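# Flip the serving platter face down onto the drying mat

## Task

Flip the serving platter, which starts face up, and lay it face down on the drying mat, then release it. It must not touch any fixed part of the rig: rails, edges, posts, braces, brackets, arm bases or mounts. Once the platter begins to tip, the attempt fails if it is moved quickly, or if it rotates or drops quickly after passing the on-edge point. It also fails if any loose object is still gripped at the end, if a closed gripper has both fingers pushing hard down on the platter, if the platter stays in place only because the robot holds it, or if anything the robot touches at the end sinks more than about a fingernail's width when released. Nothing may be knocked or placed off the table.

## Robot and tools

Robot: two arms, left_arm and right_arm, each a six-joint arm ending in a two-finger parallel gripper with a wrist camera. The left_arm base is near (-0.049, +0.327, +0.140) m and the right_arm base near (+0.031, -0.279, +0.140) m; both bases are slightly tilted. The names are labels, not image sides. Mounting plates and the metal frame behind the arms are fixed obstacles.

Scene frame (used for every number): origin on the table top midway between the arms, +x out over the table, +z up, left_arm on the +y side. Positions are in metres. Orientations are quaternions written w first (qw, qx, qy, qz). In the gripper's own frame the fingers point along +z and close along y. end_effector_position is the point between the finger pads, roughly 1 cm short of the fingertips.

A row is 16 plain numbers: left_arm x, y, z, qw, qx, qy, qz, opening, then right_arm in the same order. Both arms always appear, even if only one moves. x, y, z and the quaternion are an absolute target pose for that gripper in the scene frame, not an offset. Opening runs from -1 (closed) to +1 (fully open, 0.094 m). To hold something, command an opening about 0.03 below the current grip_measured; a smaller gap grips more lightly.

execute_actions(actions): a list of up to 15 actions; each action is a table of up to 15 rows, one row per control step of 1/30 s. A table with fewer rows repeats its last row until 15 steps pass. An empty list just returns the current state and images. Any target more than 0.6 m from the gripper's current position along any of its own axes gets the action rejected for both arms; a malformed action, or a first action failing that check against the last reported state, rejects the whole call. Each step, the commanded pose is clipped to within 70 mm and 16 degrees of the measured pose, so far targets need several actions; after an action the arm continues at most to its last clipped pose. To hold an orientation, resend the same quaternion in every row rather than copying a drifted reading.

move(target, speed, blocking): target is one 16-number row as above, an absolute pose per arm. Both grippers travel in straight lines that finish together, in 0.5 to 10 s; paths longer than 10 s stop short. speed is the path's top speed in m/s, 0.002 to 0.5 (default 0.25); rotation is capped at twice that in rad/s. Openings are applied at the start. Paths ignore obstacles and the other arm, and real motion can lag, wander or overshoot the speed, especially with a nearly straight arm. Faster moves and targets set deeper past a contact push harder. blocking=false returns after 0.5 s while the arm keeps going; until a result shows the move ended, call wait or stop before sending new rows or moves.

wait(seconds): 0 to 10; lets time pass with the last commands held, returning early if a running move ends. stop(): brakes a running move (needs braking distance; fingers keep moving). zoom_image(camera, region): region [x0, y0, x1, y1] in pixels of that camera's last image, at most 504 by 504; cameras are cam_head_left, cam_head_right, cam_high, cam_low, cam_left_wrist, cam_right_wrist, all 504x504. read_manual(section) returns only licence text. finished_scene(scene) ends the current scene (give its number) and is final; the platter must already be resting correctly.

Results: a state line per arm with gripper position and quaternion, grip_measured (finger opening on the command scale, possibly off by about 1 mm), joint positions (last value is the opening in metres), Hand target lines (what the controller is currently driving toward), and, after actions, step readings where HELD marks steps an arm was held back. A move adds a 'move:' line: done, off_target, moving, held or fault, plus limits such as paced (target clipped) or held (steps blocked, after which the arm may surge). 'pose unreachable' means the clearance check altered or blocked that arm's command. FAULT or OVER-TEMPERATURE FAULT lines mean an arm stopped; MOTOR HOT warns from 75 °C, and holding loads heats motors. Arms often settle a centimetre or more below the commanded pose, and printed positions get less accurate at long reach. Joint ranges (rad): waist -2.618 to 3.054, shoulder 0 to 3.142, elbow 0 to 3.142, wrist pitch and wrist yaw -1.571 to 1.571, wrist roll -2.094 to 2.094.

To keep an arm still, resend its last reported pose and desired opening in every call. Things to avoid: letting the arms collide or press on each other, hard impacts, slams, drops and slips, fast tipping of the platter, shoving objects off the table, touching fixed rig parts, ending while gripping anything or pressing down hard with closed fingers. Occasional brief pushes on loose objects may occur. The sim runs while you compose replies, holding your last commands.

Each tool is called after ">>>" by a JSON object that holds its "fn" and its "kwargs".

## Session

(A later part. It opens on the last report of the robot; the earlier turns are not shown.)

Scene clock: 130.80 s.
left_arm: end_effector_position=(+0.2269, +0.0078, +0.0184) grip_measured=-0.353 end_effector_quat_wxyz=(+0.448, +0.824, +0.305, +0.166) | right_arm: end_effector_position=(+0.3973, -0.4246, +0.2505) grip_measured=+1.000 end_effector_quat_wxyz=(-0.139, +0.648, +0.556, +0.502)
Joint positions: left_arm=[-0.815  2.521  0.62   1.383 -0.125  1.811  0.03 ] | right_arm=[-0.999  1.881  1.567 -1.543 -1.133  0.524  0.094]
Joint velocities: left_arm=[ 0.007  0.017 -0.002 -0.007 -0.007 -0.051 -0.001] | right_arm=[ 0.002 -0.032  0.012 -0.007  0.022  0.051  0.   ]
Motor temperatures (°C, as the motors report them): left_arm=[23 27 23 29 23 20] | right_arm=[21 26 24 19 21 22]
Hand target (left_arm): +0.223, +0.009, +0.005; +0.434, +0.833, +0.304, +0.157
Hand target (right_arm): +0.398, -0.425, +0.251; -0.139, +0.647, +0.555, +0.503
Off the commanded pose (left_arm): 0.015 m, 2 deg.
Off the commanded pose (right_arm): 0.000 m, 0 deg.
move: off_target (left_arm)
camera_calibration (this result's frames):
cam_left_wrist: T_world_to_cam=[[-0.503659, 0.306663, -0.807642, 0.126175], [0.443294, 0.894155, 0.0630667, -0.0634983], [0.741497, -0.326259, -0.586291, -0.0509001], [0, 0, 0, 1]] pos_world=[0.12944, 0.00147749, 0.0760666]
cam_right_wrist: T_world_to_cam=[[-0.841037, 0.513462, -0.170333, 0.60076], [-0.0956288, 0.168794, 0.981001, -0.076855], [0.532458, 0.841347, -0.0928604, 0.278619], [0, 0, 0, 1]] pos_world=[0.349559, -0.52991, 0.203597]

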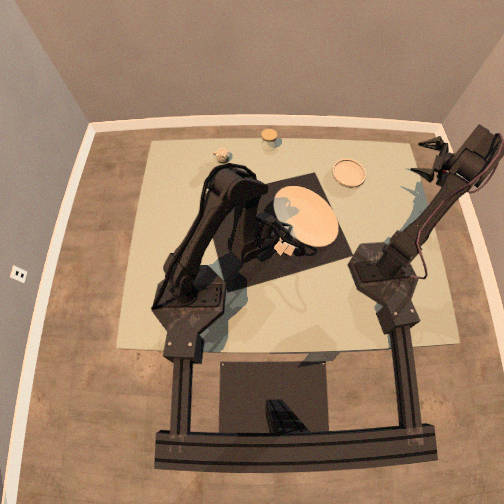

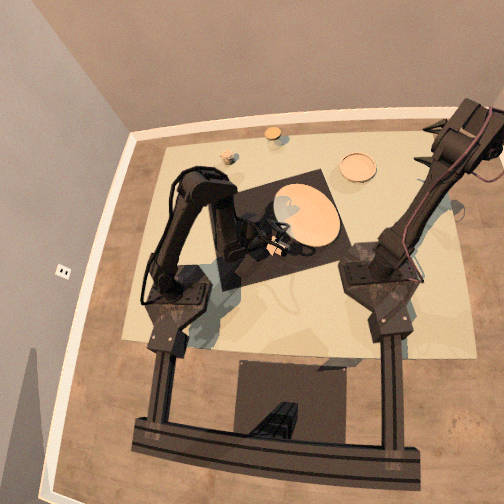

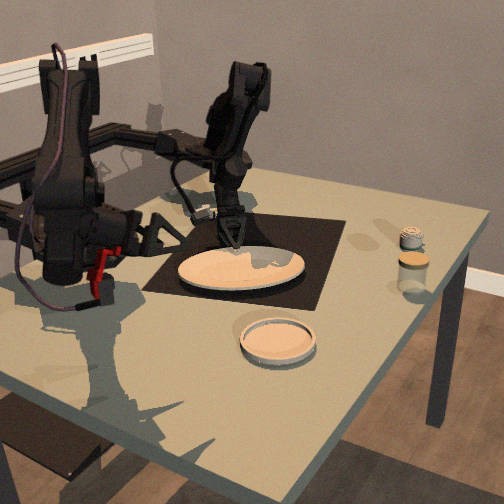

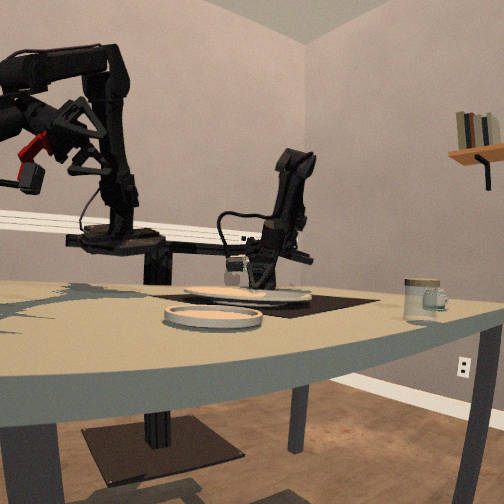

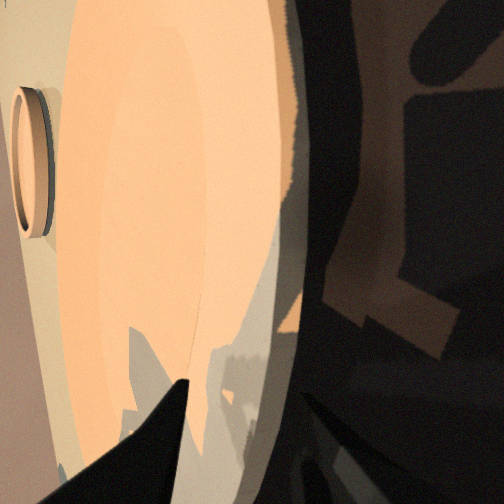

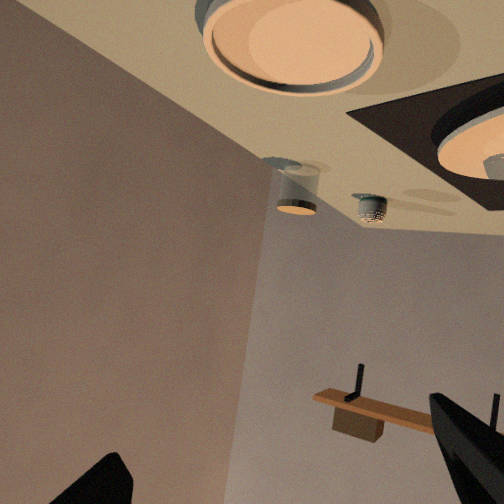

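>>> {"fn": "move", "kwargs": {"target": [0.238,-0.008,0.010,0.470,0.814,0.296,0.171,-0.35,0.3976,-0.4247,0.2509,-0.139,0.647,0.555,0.503,1], "speed": 0.03}}

>>> {"fn": "zoom_image", "kwargs": {"camera": "cam_high", "region": [170, 190, 310, 300]}}

Scene clock: 139.37 s.
left_arm: end_effector_position=(+0.2385, -0.0055, +0.0186) grip_measured=-0.353 end_effector_quat_wxyz=(+0.473, +0.809, +0.298, +0.178) | right_arm: end_effector_position=(+0.3973, -0.4246, +0.2505) grip_measured=+1.000 end_effector_quat_wxyz=(-0.139, +0.648, +0.556, +0.502)
Joint positions: left_arm=[-0.808  2.578  0.684  1.439 -0.106  1.825  0.03 ] | right_arm=[-0.999  1.881  1.567 -1.543 -1.133  0.524  0.094]
Joint velocities: left_arm=[ 0.012 -0.007 -0.007 -0.007  0.022 -0.095  0.   ] | right_arm=[ 0.007 -0.002  0.012 -0.007 -0.022 -0.022  0.   ]
Motor temperatures (°C, as the motors report them): left_arm=[23 27 23 29 23 20] | right_arm=[21 26 25 19 21 22]
Hand target (left_arm): +0.237, -0.008, +0.010; +0.470, +0.814, +0.296, +0.171
Hand target (right_arm): +0.398, -0.425, +0.251; -0.139, +0.647, +0.555, +0.503
Off the commanded pose (left_arm): 0.009 m, 1 deg.
Off the commanded pose (right_arm): 0.001 m, 0 deg.
move: done
camera_calibration (this result's frames):
cam_left_wrist: T_world_to_cam=[[-0.466517, 0.269557, -0.842438, 0.127862], [0.440993, 0.896497, 0.0426454, -0.0558115], [0.766738, -0.351614, -0.537103, -0.0708192], [0, 0, 0, 1]] pos_world=[0.138562, -0.00933237, 0.072059]
cam_right_wrist: T_world_to_cam=[[-0.84118, 0.513264, -0.170221, 0.600657], [-0.0954092, 0.168976, 0.980991, -0.0768182], [0.532271, 0.841431, -0.0931693, 0.278826], [0, 0, 0, 1]] pos_world=[0.34952, -0.529928, 0.203581]

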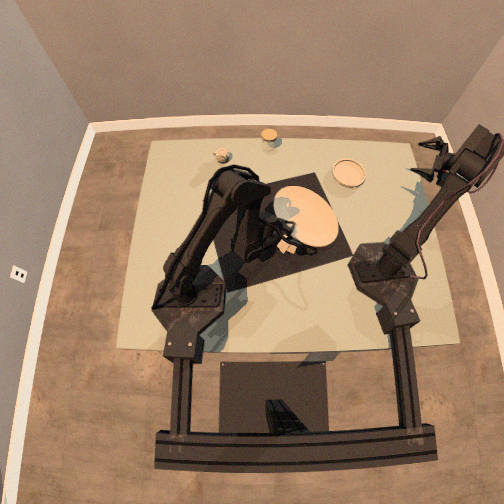

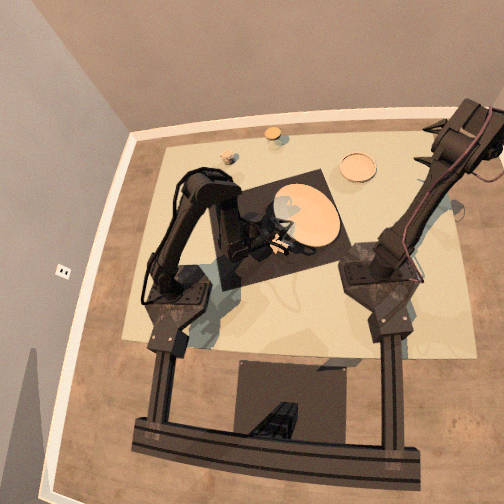

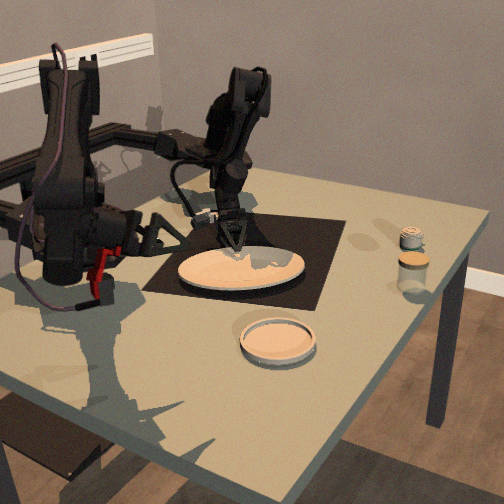

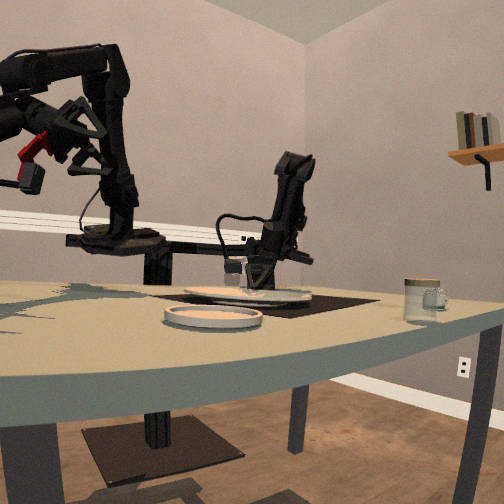

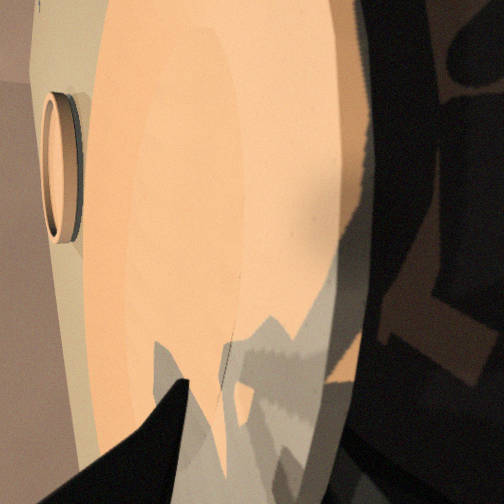

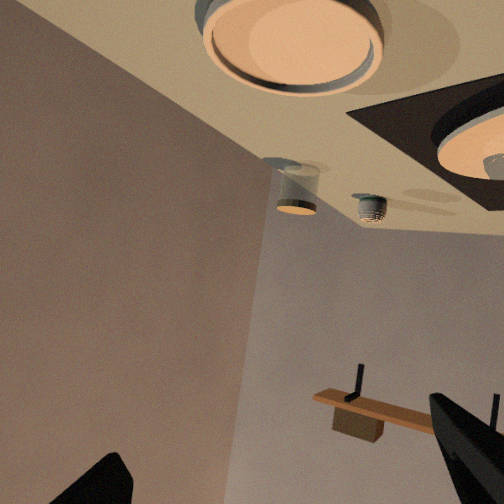

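Region (170, 190, 310, 300) of cam_high's 504x504 image, scaled by 3.600, with more detail than that image has; it fills the top 396 rows of this view, and the rest is white.

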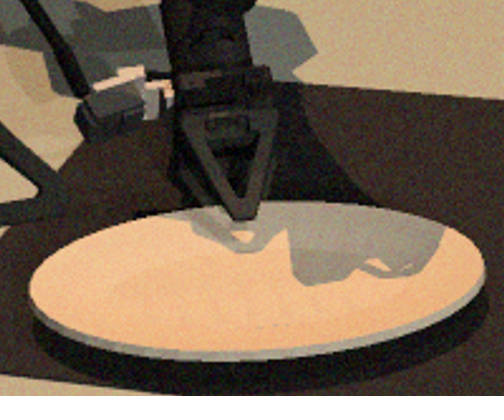

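>>> {"fn": "move", "kwargs": {"target": [0.249,-0.021,0.010,0.484,0.806,0.293,0.176,-0.35,0.3976,-0.4247,0.2509,-0.139,0.647,0.555,0.503,1], "speed": 0.03}}

>>> {"fn": "zoom_image", "kwargs": {"camera": "cam_high", "region": [170, 190, 310, 300]}}

Scene clock: 144.73 s.
left_arm: end_effector_position=(+0.2467, -0.0151, +0.0186) grip_measured=-0.353 end_effector_quat_wxyz=(+0.486, +0.801, +0.297, +0.182) | right_arm: end_effector_position=(+0.3973, -0.4246, +0.2505) grip_measured=+1.000 end_effector_quat_wxyz=(-0.139, +0.648, +0.556, +0.502)
Joint positions: left_arm=[-0.805  2.605  0.733  1.448 -0.097  1.825  0.03 ] | right_arm=[-0.999  1.881  1.567 -1.543 -1.133  0.524  0.094]
Joint velocities: left_arm=[ 0.002  0.017 -0.007  0.007 -0.022 -0.007  0.   ] | right_arm=[ 0.007  0.007  0.007  0.051 -0.007 -0.022  0.   ]
Motor temperatures (°C, as the motors report them): left_arm=[23 27 23 29 23 20] | right_arm=[21 26 25 19 21 22]
Hand target (left_arm): +0.249, -0.020, +0.010; +0.484, +0.806, +0.293, +0.176
Hand target (right_arm): +0.398, -0.425, +0.251; -0.139, +0.647, +0.555, +0.503
Off the commanded pose (left_arm): 0.011 m, 1 deg.
Off the commanded pose (right_arm): 0.001 m, 0 deg.
move: off_target (left_arm)
camera_calibration (this result's frames):
cam_left_wrist: T_world_to_cam=[[-0.451581, 0.246635, -0.857465, 0.130514], [0.437621, 0.898722, 0.0280301, -0.0496495], [0.777536, -0.362587, -0.513779, -0.0837375], [0, 0, 0, 1]] pos_world=[0.145774, -0.0179303, 0.0702803]
cam_right_wrist: T_world_to_cam=[[-0.84118, 0.513264, -0.170221, 0.600657], [-0.0954092, 0.168976, 0.980991, -0.0768182], [0.532271, 0.841431, -0.0931693, 0.278826], [0, 0, 0, 1]] pos_world=[0.34952, -0.529928, 0.203581]

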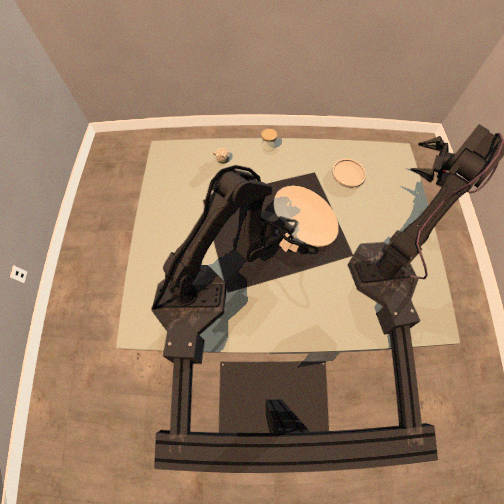

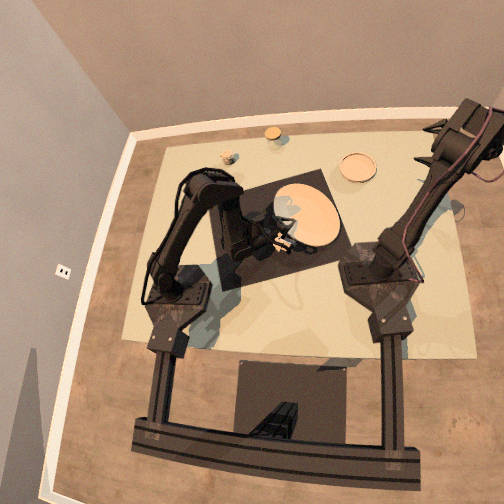

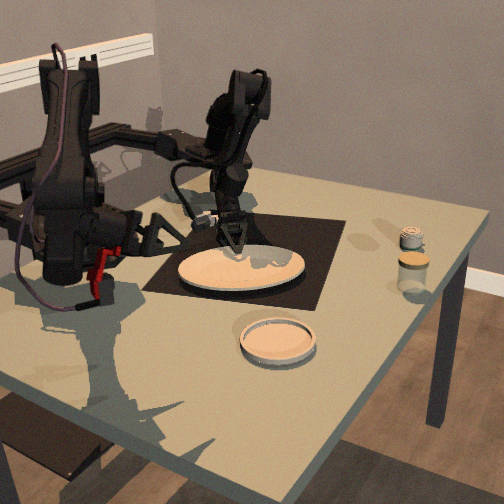

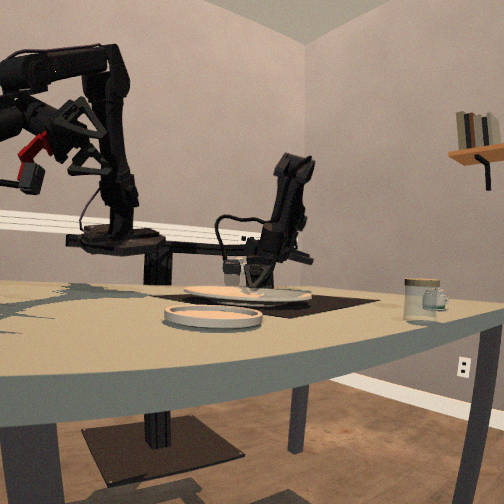

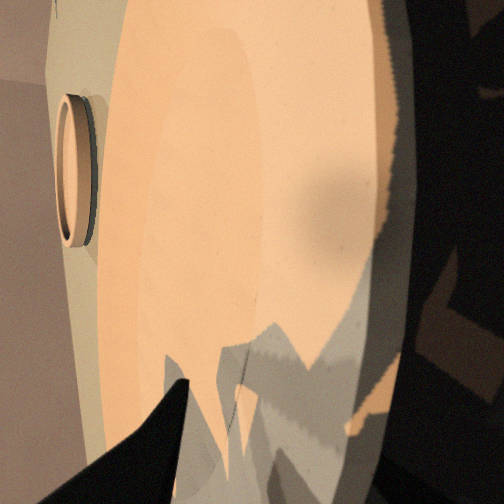

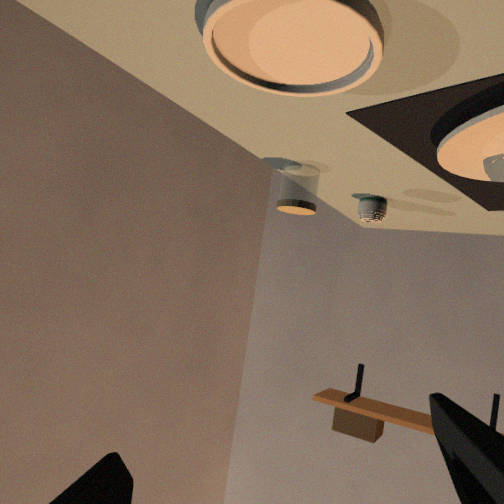

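Region (170, 190, 310, 300) of cam_high's 504x504 image, scaled by 3.600, with more detail than that image has; it fills the top 396 rows of this view, and the rest is white.

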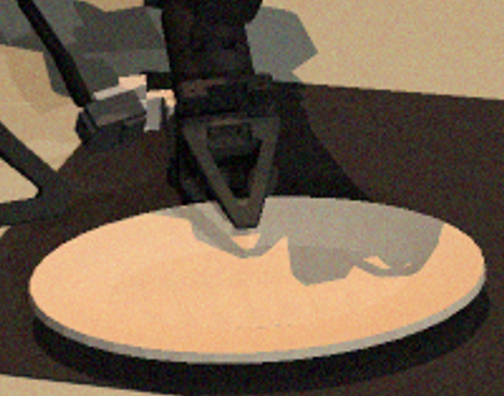

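>>> {"fn": "execute_actions", "kwargs": {"actions": [[[0.253,-0.026,0.011,0.484,0.806,0.293,0.176,-0.4,0.3976,-0.4247,0.2509,-0.139,0.647,0.555,0.503,1]],[[0.257,-0.030,0.011,0.484,0.806,0.293,0.176,-0.47,0.3976,-0.4247,0.2509,-0.139,0.647,0.555,0.503,1]],[[0.258,-0.031,0.012,0.484,0.806,0.293,0.176,-0.55,0.3976,-0.4247,0.2509,-0.139,0.647,0.555,0.503,1]],[[0.258,-0.031,0.012,0.484,0.806,0.293,0.176,-0.63,0.3976,-0.4247,0.2509,-0.139,0.647,0.555,0.503,1]],[[0.258,-0.031,0.014,0.484,0.806,0.293,0.176,-0.71,0.3976,-0.4247,0.2509,-0.139,0.647,0.555,0.503,1]],[[0.258,-0.031,0.016,0.484,0.806,0.293,0.176,-0.79,0.3976,-0.4247,0.2509,-0.139,0.647,0.555,0.503,1]],[[0.258,-0.031,0.018,0.484,0.806,0.293,0.176,-0.86,0.3976,-0.4247,0.2509,-0.139,0.647,0.555,0.503,1]],[[0.258,-0.031,0.018,0.484,0.806,0.293,0.176,-0.93,0.3976,-0.4247,0.2509,-0.139,0.647,0.555,0.503,1]]]}}

>>> {"fn": "zoom_image", "kwargs": {"camera": "cam_high", "region": [170, 190, 310, 300]}}

Scene clock: 159.50 s.
left_arm: end_effector_position=(+0.2533, -0.0232, +0.0150) grip_measured=-0.684 end_effector_quat_wxyz=(+0.482, +0.805, +0.297, +0.179) | right_arm: end_effector_position=(+0.3973, -0.4246, +0.2505) grip_measured=+1.000 end_effector_quat_wxyz=(-0.139, +0.648, +0.556, +0.502)
Joint positions: left_arm=[-0.803  2.605  0.779  1.389 -0.094  1.826  0.015] | right_arm=[-0.999  1.881  1.567 -1.543 -1.133  0.524  0.094]
Joint velocities: left_arm=[-0.007  0.032 -0.017 -0.007 -0.037  0.051  0.   ] | right_arm=[-0.007 -0.007 -0.007 -0.007 -0.022 -0.037  0.   ]
Motor temperatures (°C, as the motors report them): left_arm=[24 28 23 29 23 20] | right_arm=[21 26 25 19 21 22]
Hand target (left_arm): +0.258, -0.031, +0.018; +0.484, +0.805, +0.293, +0.176
Hand target (right_arm): +0.398, -0.425, +0.251; -0.139, +0.647, +0.555, +0.503
Off the commanded pose (left_arm): 0.010 m, 1 deg.
Off the commanded pose (right_arm): 0.001 m, 0 deg.
Step readings (end_effector_position; steps 1 to 15: 1st action; 16 to 30: 2nd action; 31 to 45: 3rd action; 46 to 60: 4th action; 61 to 75: 5th action; 76 to 90: 6th action; 91 to 105: 7th action; 106 to 120: 8th action):
0: left_arm (+0.2467, -0.0151, +0.0186) | right_arm (+0.3973, -0.4246, +0.2505)
1: left_arm (+0.2471, -0.0156, +0.0185) | right_arm (+0.3973, -0.4246, +0.2505)
2: left_arm (+0.2477, -0.0164, +0.0182) | right_arm (+0.3973, -0.4246, +0.2505)
4: left_arm (+0.2492, -0.0181, +0.0181) | right_arm (+0.3973, -0.4246, +0.2505)
8: left_arm (+0.2500, -0.0190, +0.0180) | right_arm (+0.3973, -0.4246, +0.2505)
15: left_arm (+0.2500, -0.0190, +0.0180) | right_arm (+0.3973, -0.4246, +0.2505)
16: left_arm (+0.2501, -0.0193, +0.0174) | right_arm (+0.3973, -0.4246, +0.2505)
17: left_arm (+0.2508, -0.0200, +0.0169) | right_arm (+0.3973, -0.4246, +0.2505)
19: left_arm (+0.2523, -0.0218, +0.0167) | right_arm (+0.3973, -0.4246, +0.2505)
23: left_arm (+0.2533, -0.0229, +0.0166) | right_arm (+0.3973, -0.4246, +0.2505)
30: left_arm (+0.2533, -0.0229, +0.0166) | right_arm (+0.3973, -0.4246, +0.2505)
31: left_arm (+0.2529, -0.0228, +0.0158) | right_arm (+0.3973, -0.4246, +0.2505)
32: left_arm (+0.2531, -0.0227, +0.0152) | right_arm (+0.3973, -0.4246, +0.2505)
34: left_arm (+0.2531, -0.0228, +0.0150) | right_arm (+0.3973, -0.4246, +0.2505)
38: left_arm (+0.2532, -0.0229, +0.0149) | right_arm (+0.3973, -0.4246, +0.2505)
45: left_arm (+0.2532, -0.0229, +0.0149) | right_arm (+0.3973, -0.4246, +0.2505)
46: left_arm (+0.2529, -0.0229, +0.0142) | right_arm (+0.3973, -0.4246, +0.2505)
47: left_arm (+0.2529, -0.0226, +0.0137) | right_arm (+0.3973, -0.4246, +0.2505)
49: left_arm (+0.2528, -0.0226, +0.0135) | right_arm (+0.3973, -0.4246, +0.2505)
53: left_arm (+0.2528, -0.0226, +0.0135) | right_arm (+0.3973, -0.4246, +0.2505)
60: left_arm (+0.2528, -0.0226, +0.0135) | right_arm (+0.3973, -0.4246, +0.2505)
61: left_arm (+0.2531, -0.0229, +0.0144) | right_arm (+0.3973, -0.4246, +0.2505)
62: left_arm (+0.2534, -0.0231, +0.0149) | right_arm (+0.3973, -0.4246, +0.2505)
64: left_arm (+0.2533, -0.0232, +0.0150) | right_arm (+0.3973, -0.4246, +0.2505)
68: left_arm (+0.2533, -0.0232, +0.0150) | right_arm (+0.3973, -0.4246, +0.2505)
75: left_arm (+0.2533, -0.0232, +0.0150) | right_arm (+0.3973, -0.4246, +0.2505)
76: left_arm (+0.2533, -0.0232, +0.0150) | right_arm (+0.3973, -0.4246, +0.2505)
77: left_arm (+0.2533, -0.0232, +0.0150) | right_arm (+0.3973, -0.4246, +0.2505)
79: left_arm (+0.2533, -0.0232, +0.0150) | right_arm (+0.3973, -0.4246, +0.2505)
83: left_arm (+0.2533, -0.0232, +0.0150) | right_arm (+0.3973, -0.4246, +0.2505)
90: left_arm (+0.2533, -0.0232, +0.0150) | right_arm (+0.3973, -0.4246, +0.2505)
91: left_arm (+0.2533, -0.0232, +0.0150) | right_arm (+0.3973, -0.4246, +0.2505)
92: left_arm (+0.2533, -0.0232, +0.0150) | right_arm (+0.3973, -0.4246, +0.2505)
94: left_arm (+0.2533, -0.0232, +0.0150) | right_arm (+0.3973, -0.4246, +0.2505)
98: left_arm (+0.2533, -0.0232, +0.0150) | right_arm (+0.3973, -0.4246, +0.2505)
105: left_arm (+0.2533, -0.0232, +0.0150) | right_arm (+0.3973, -0.4246, +0.2505)
106: left_arm (+0.2533, -0.0232, +0.0150) | right_arm (+0.3973, -0.4246, +0.2505)
107: left_arm (+0.2533, -0.0232, +0.0150) | right_arm (+0.3973, -0.4246, +0.2505)
109: left_arm (+0.2533, -0.0232, +0.0150) | right_arm (+0.3973, -0.4246, +0.2505)
113: left_arm (+0.2533, -0.0232, +0.0150) | right_arm (+0.3973, -0.4246, +0.2505)
120: end_effector_position above
camera_calibration (this result's frames):
cam_left_wrist: T_world_to_cam=[[-0.457565, 0.255503, -0.851676, 0.133978], [0.441779, 0.896566, 0.0316233, -0.0462984], [0.771664, -0.361783, -0.523114, -0.0920214], [0, 0, 0, 1]] pos_world=[0.152767, -0.0260142, 0.0674327]
cam_right_wrist: T_world_to_cam=[[-0.84118, 0.513264, -0.170221, 0.600657], [-0.0954092, 0.168976, 0.980991, -0.0768182], [0.532271, 0.841431, -0.0931693, 0.278826], [0, 0, 0, 1]] pos_world=[0.34952, -0.529928, 0.203581]

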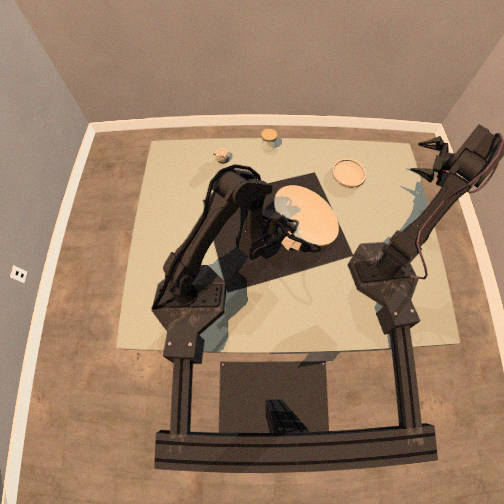

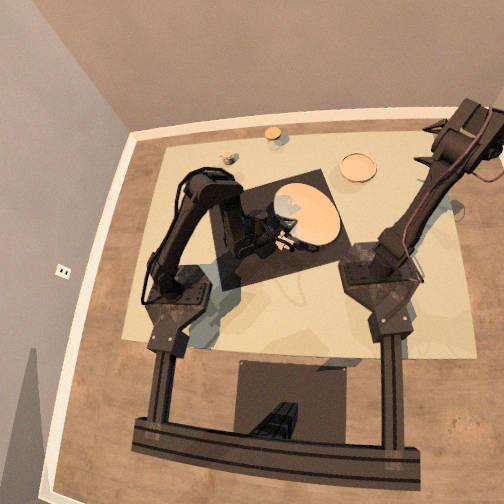

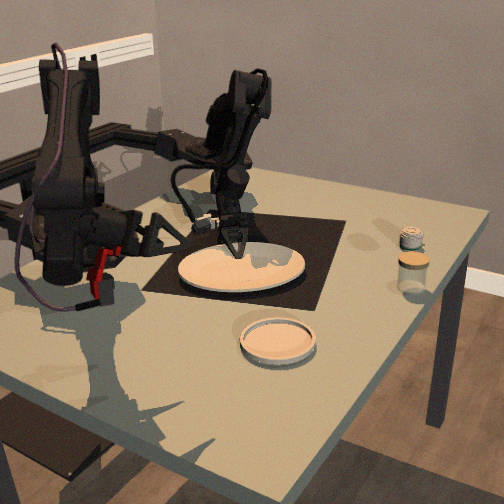

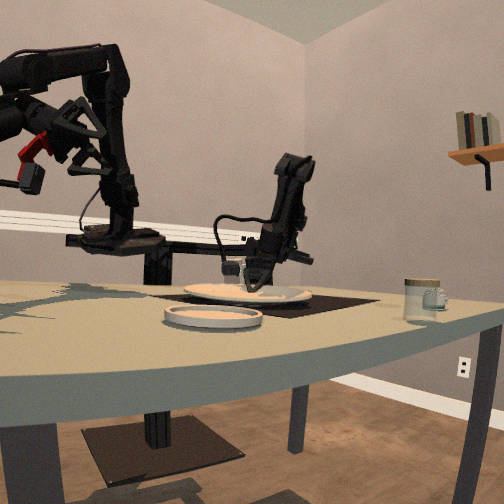

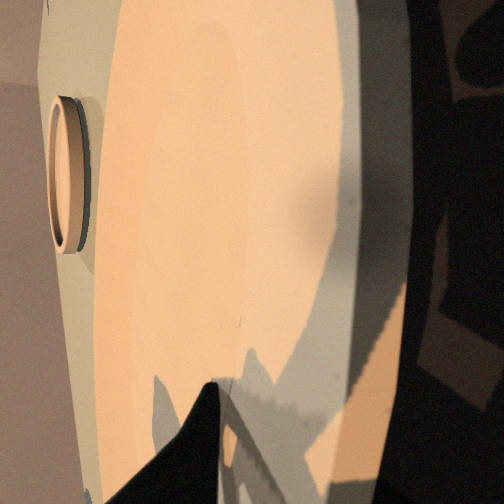

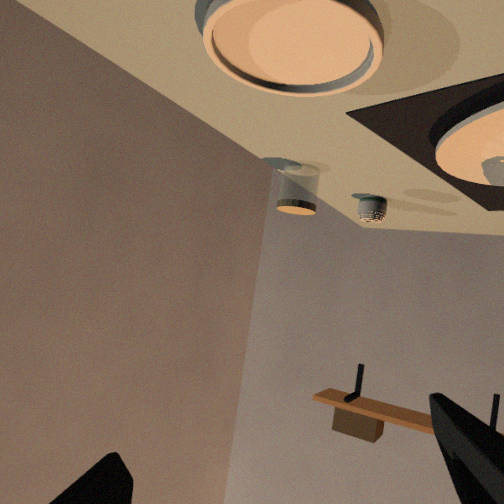

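Region (170, 190, 310, 300) of cam_high's 504x504 image, scaled by 3.600, with more detail than that image has; it fills the top 396 rows of this view, and the rest is white.

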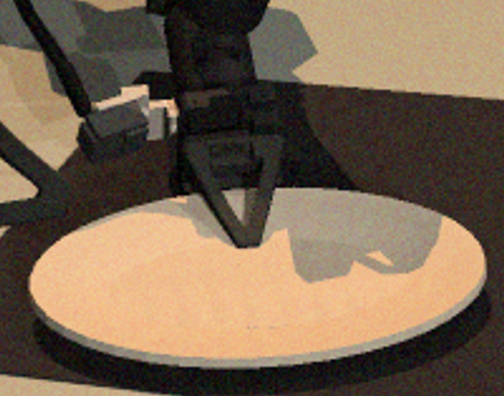

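>>> {"fn": "move", "kwargs": {"target": [0.257,-0.028,0.055,0.484,0.806,0.293,0.176,-0.93,0.3976,-0.4247,0.2509,-0.139,0.647,0.555,0.503,1], "speed": 0.02}}

>>> {"fn": "zoom_image", "kwargs": {"camera": "cam_high", "region": [150, 160, 330, 320]}}

Scene clock: 168.67 s.
left_arm: end_effector_position=(+0.2577, -0.0246, +0.0358) grip_measured=-0.721 end_effector_quat_wxyz=(+0.464, +0.817, +0.295, +0.171) | right_arm: end_effector_position=(+0.3972, -0.4246, +0.2504) grip_measured=+1.000 end_effector_quat_wxyz=(-0.139, +0.648, +0.556, +0.502)
Joint positions: left_arm=[-0.815  2.467  0.756  1.228 -0.107  1.826  0.013] | right_arm=[-0.999  1.881  1.567 -1.543 -1.132  0.524  0.094]
Joint velocities: left_arm=[-0.012  0.002 -0.002 -0.037 -0.007  0.007  0.001] | right_arm=[ 0.007  0.007 -0.002  0.007 -0.037  0.037  0.   ]
Motor temperatures (°C, as the motors report them): left_arm=[24 29 23 29 23 20] | right_arm=[21 27 25 19 21 22]
Hand target (left_arm): +0.258, -0.029, +0.054; +0.484, +0.806, +0.293, +0.176
Hand target (right_arm): +0.398, -0.425, +0.251; -0.139, +0.647, +0.555, +0.503
Off the commanded pose (left_arm): 0.019 m, 3 deg.
Off the commanded pose (right_arm): 0.001 m, 0 deg.
move: off_target (left_arm)
camera_calibration (this result's frames):
cam_left_wrist: T_world_to_cam=[[-0.476107, 0.29226, -0.829401, 0.158976], [0.454096, 0.889391, 0.0527312, -0.0517971], [0.753073, -0.351522, -0.556159, -0.0787773], [0, 0, 0, 1]] pos_world=[0.158536, -0.0280864, 0.0907737]
cam_right_wrist: T_world_to_cam=[[-0.841324, 0.513067, -0.17011, 0.600554], [-0.0951897, 0.169158, 0.980981, -0.0767814], [0.532084, 0.841515, -0.0934782, 0.279033], [0, 0, 0, 1]] pos_world=[0.349482, -0.529947, 0.203565]

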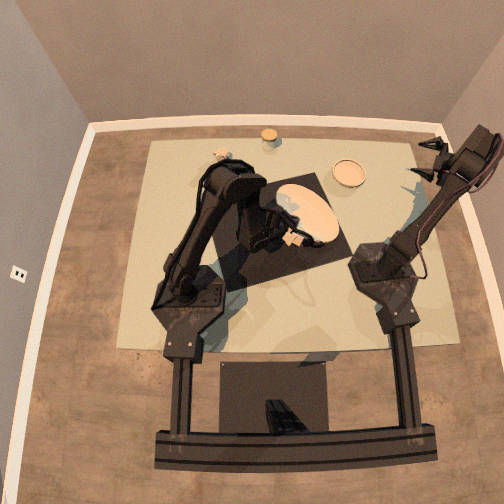

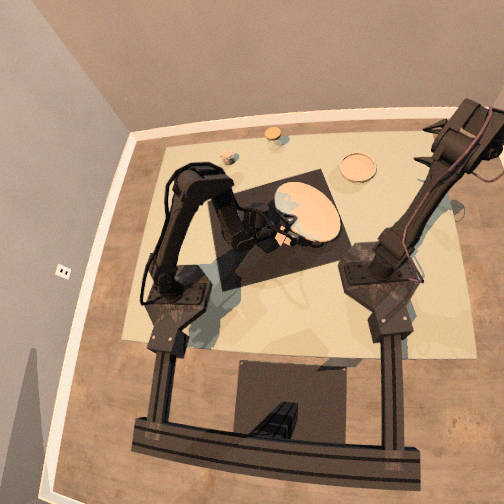

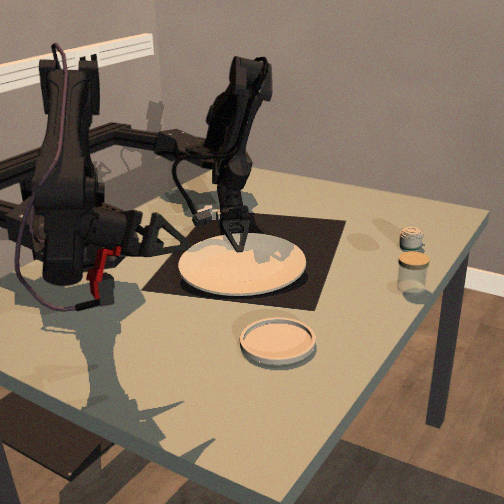

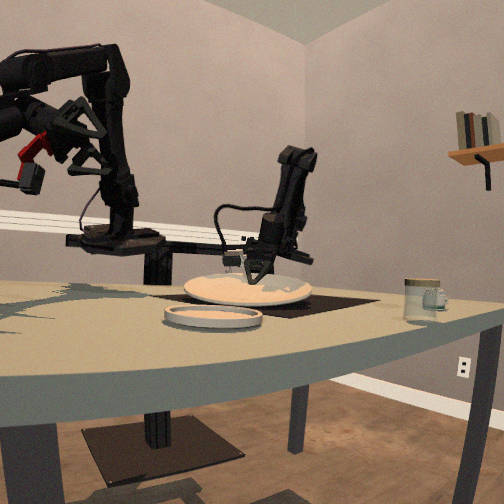

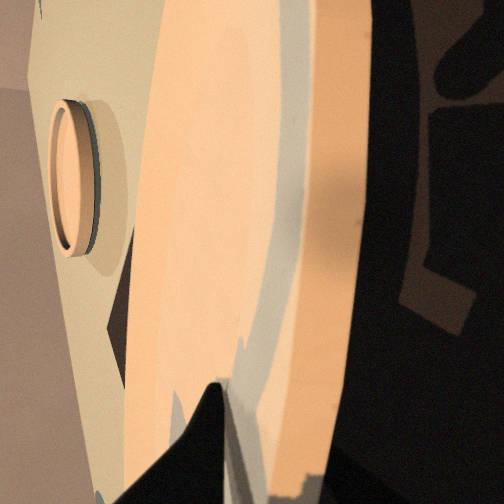

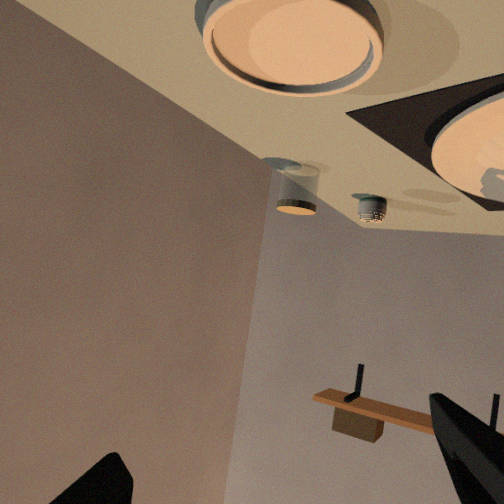

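Region (150, 160, 330, 320) of cam_high's 504x504 image, scaled by 2.800, with more detail than that image has.

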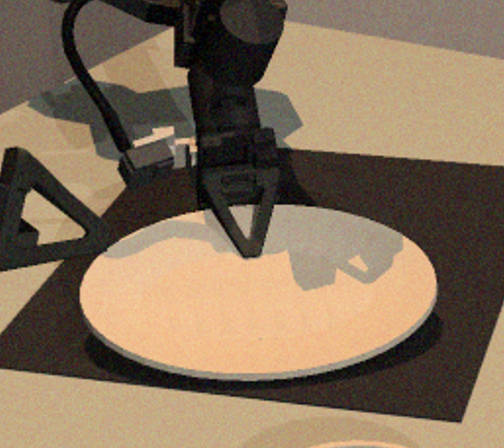

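>>> {"fn": "move", "kwargs": {"target": [0.272,-0.043,0.13,0.321,0.883,0.321,0.117,-0.93,0.3976,-0.4247,0.2509,-0.139,0.647,0.555,0.503,1], "speed": 0.05}}

Scene clock: 182.97 s.
left_arm: end_effector_position=(+0.2593, -0.0254, +0.0921) grip_measured=-0.720 end_effector_quat_wxyz=(+0.278, +0.899, +0.321, +0.103) | right_arm: end_effector_position=(+0.3971, -0.4246, +0.2503) grip_measured=+1.000 end_effector_quat_wxyz=(-0.139, +0.648, +0.556, +0.502)
Joint positions: left_arm=[-0.899  2.079  1.026  0.126 -0.251  1.697  0.013] | right_arm=[-0.999  1.881  1.567 -1.543 -1.132  0.524  0.094]
Joint velocities: left_arm=[-0.007 -0.012 -0.002  0.022  0.037 -0.051 -0.   ] | right_arm=[-0.007 -0.022 -0.012 -0.051  0.037 -0.022  0.   ]
Motor temperatures (°C, as the motors report them): left_arm=[24 31 23 31 23 20] | right_arm=[21 27 25 19 21 22]
Hand target (left_arm): +0.272, -0.043, +0.129; +0.320, +0.883, +0.324, +0.117
Hand target (right_arm): +0.398, -0.425, +0.251; -0.139, +0.647, +0.555, +0.503
Off the commanded pose (left_arm): 0.044 m, 5 deg.
Off the commanded pose (right_arm): 0.001 m, 0 deg.
move: off_target (left_arm)
camera_calibration (this result's frames):
cam_left_wrist: T_world_to_cam=[[-0.66434, 0.525858, -0.531155, 0.233928], [0.495844, 0.841821, 0.21325, -0.0816143], [0.559277, -0.121699, -0.819999, 0.0314017], [0, 0, 0, 1]] pos_world=[0.178314, -0.0504866, 0.167406]
cam_right_wrist: T_world_to_cam=[[-0.84161, 0.512671, -0.169887, 0.600348], [-0.0947508, 0.169523, 0.980961, -0.0767075], [0.53171, 0.841683, -0.0940959, 0.279447], [0, 0, 0, 1]] pos_world=[0.349406, -0.529983, 0.203533]

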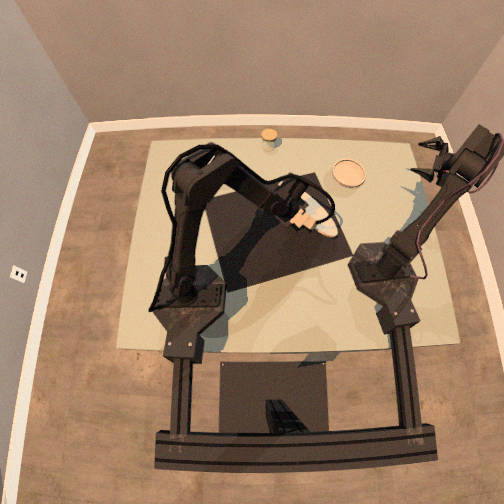

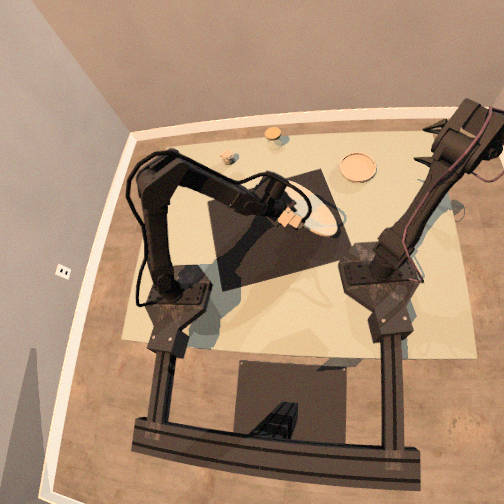

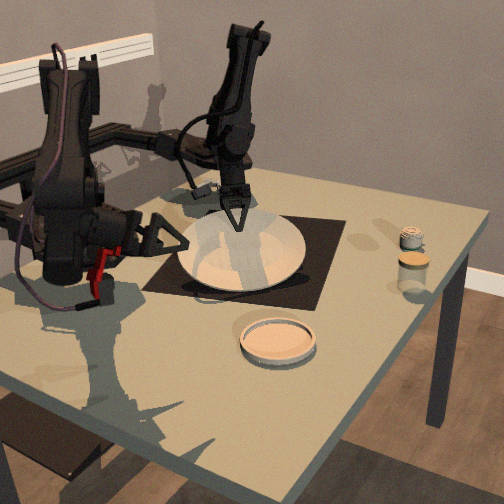

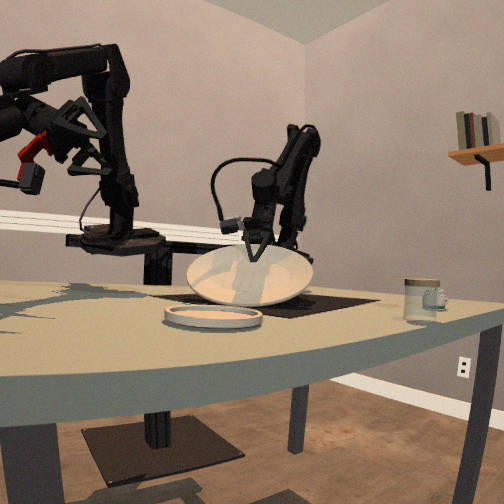

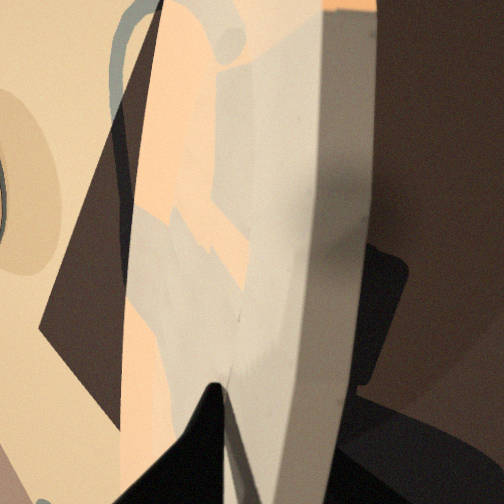

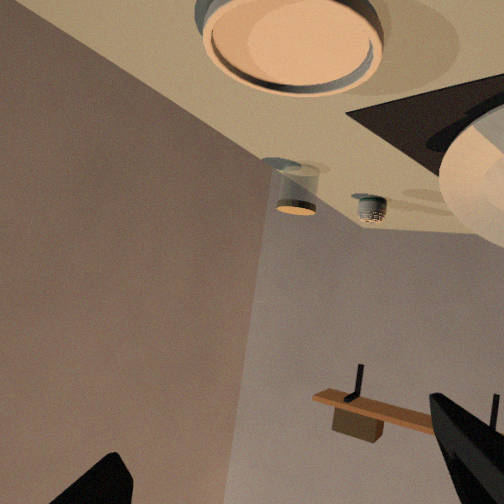

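>>> {"fn": "move", "kwargs": {"target": [0.29,-0.065,0.205,0.123,0.932,0.339,0.045,-0.93,0.3976,-0.4247,0.2509,-0.139,0.647,0.555,0.503,1], "speed": 0.05}}

Scene clock: 190.57 s.
left_arm: end_effector_position=(+0.2769, -0.0408, +0.1618) grip_measured=-0.734 end_effector_quat_wxyz=(+0.056, +0.940, +0.337, +0.023) | right_arm: end_effector_position=(+0.3971, -0.4246, +0.2503) grip_measured=+1.000 end_effector_quat_wxyz=(-0.139, +0.648, +0.556, +0.502)
Joint positions: left_arm=[-0.94   2.347  1.999 -1.09  -0.285  1.52   0.013] | right_arm=[-0.999  1.881  1.567 -1.543 -1.131  0.524  0.094]
Joint velocities: left_arm=[-0.007  0.027 -0.012  0.066 -0.007 -0.007 -0.001] | right_arm=[ 0.002 -0.002  0.007 -0.051  0.007  0.051  0.   ]
Motor temperatures (°C, as the motors report them): left_arm=[24 32 24 30 23 20] | right_arm=[21 27 25 19 21 22]
Hand target (left_arm): +0.289, -0.064, +0.206; +0.122, +0.931, +0.342, +0.044
Hand target (right_arm): +0.398, -0.425, +0.251; -0.139, +0.647, +0.555, +0.503
Off the commanded pose (left_arm): 0.051 m, 8 deg.
Off the commanded pose (right_arm): 0.001 m, 0 deg.
move: off_target (left_arm)
camera_calibration (this result's frames):
cam_left_wrist: T_world_to_cam=[[-0.763504, 0.639998, -0.0863926, 0.250874], [0.579767, 0.738202, 0.34486, -0.140938], [0.284485, 0.213214, -0.93467, 0.185125], [0, 0, 0, 1]] pos_world=[0.22059, -0.0959894, 0.243309]
cam_right_wrist: T_world_to_cam=[[-0.841753, 0.512473, -0.169775, 0.600245], [-0.0945314, 0.169705, 0.980951, -0.0766705], [0.531522, 0.841767, -0.0944048, 0.279654], [0, 0, 0, 1]] pos_world=[0.349368, -0.530002, 0.203518]

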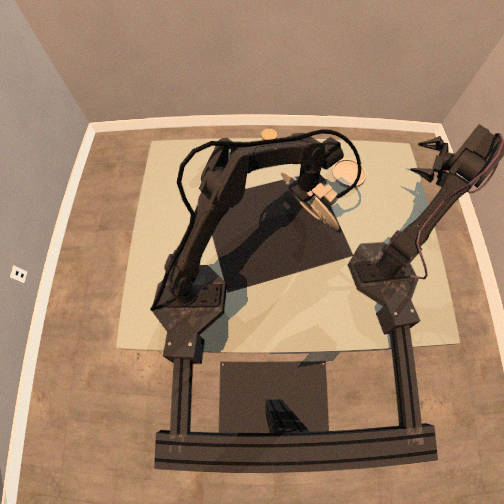

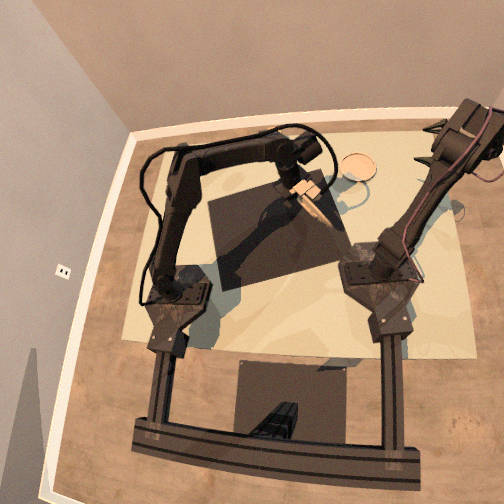

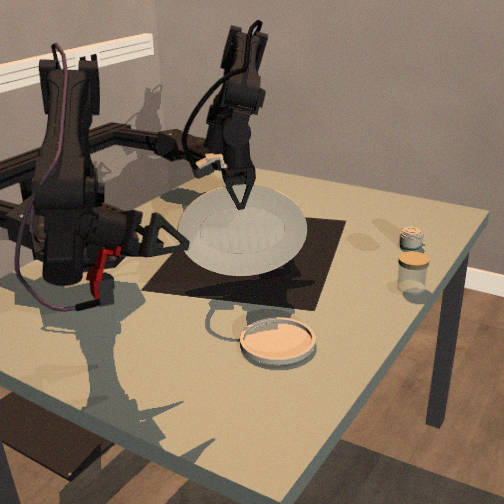

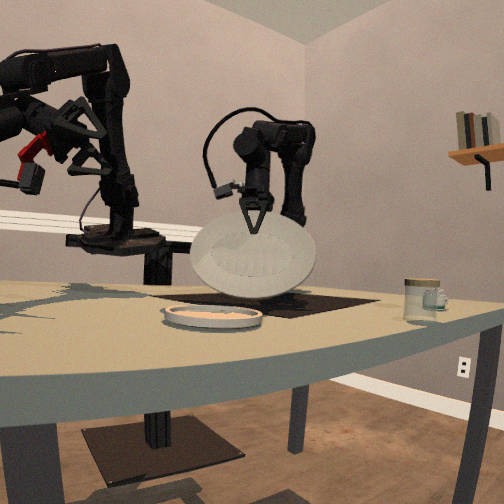

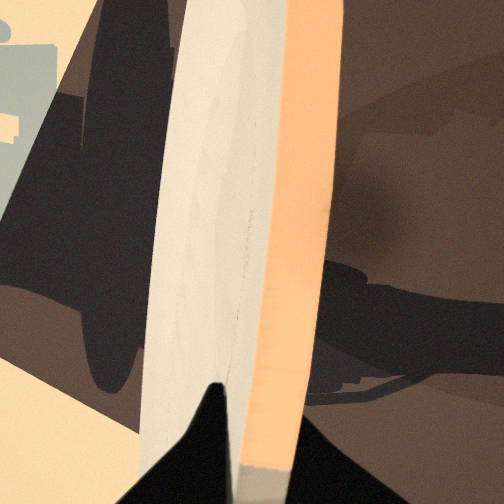

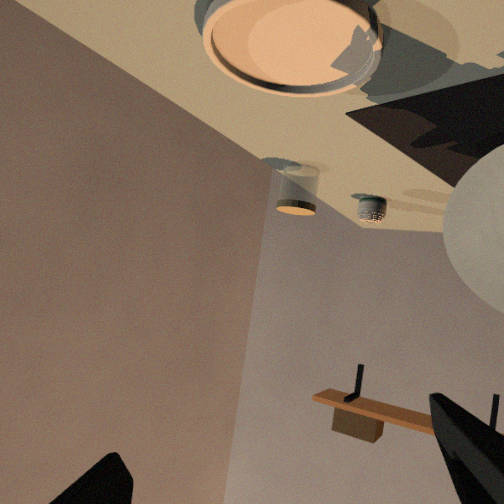

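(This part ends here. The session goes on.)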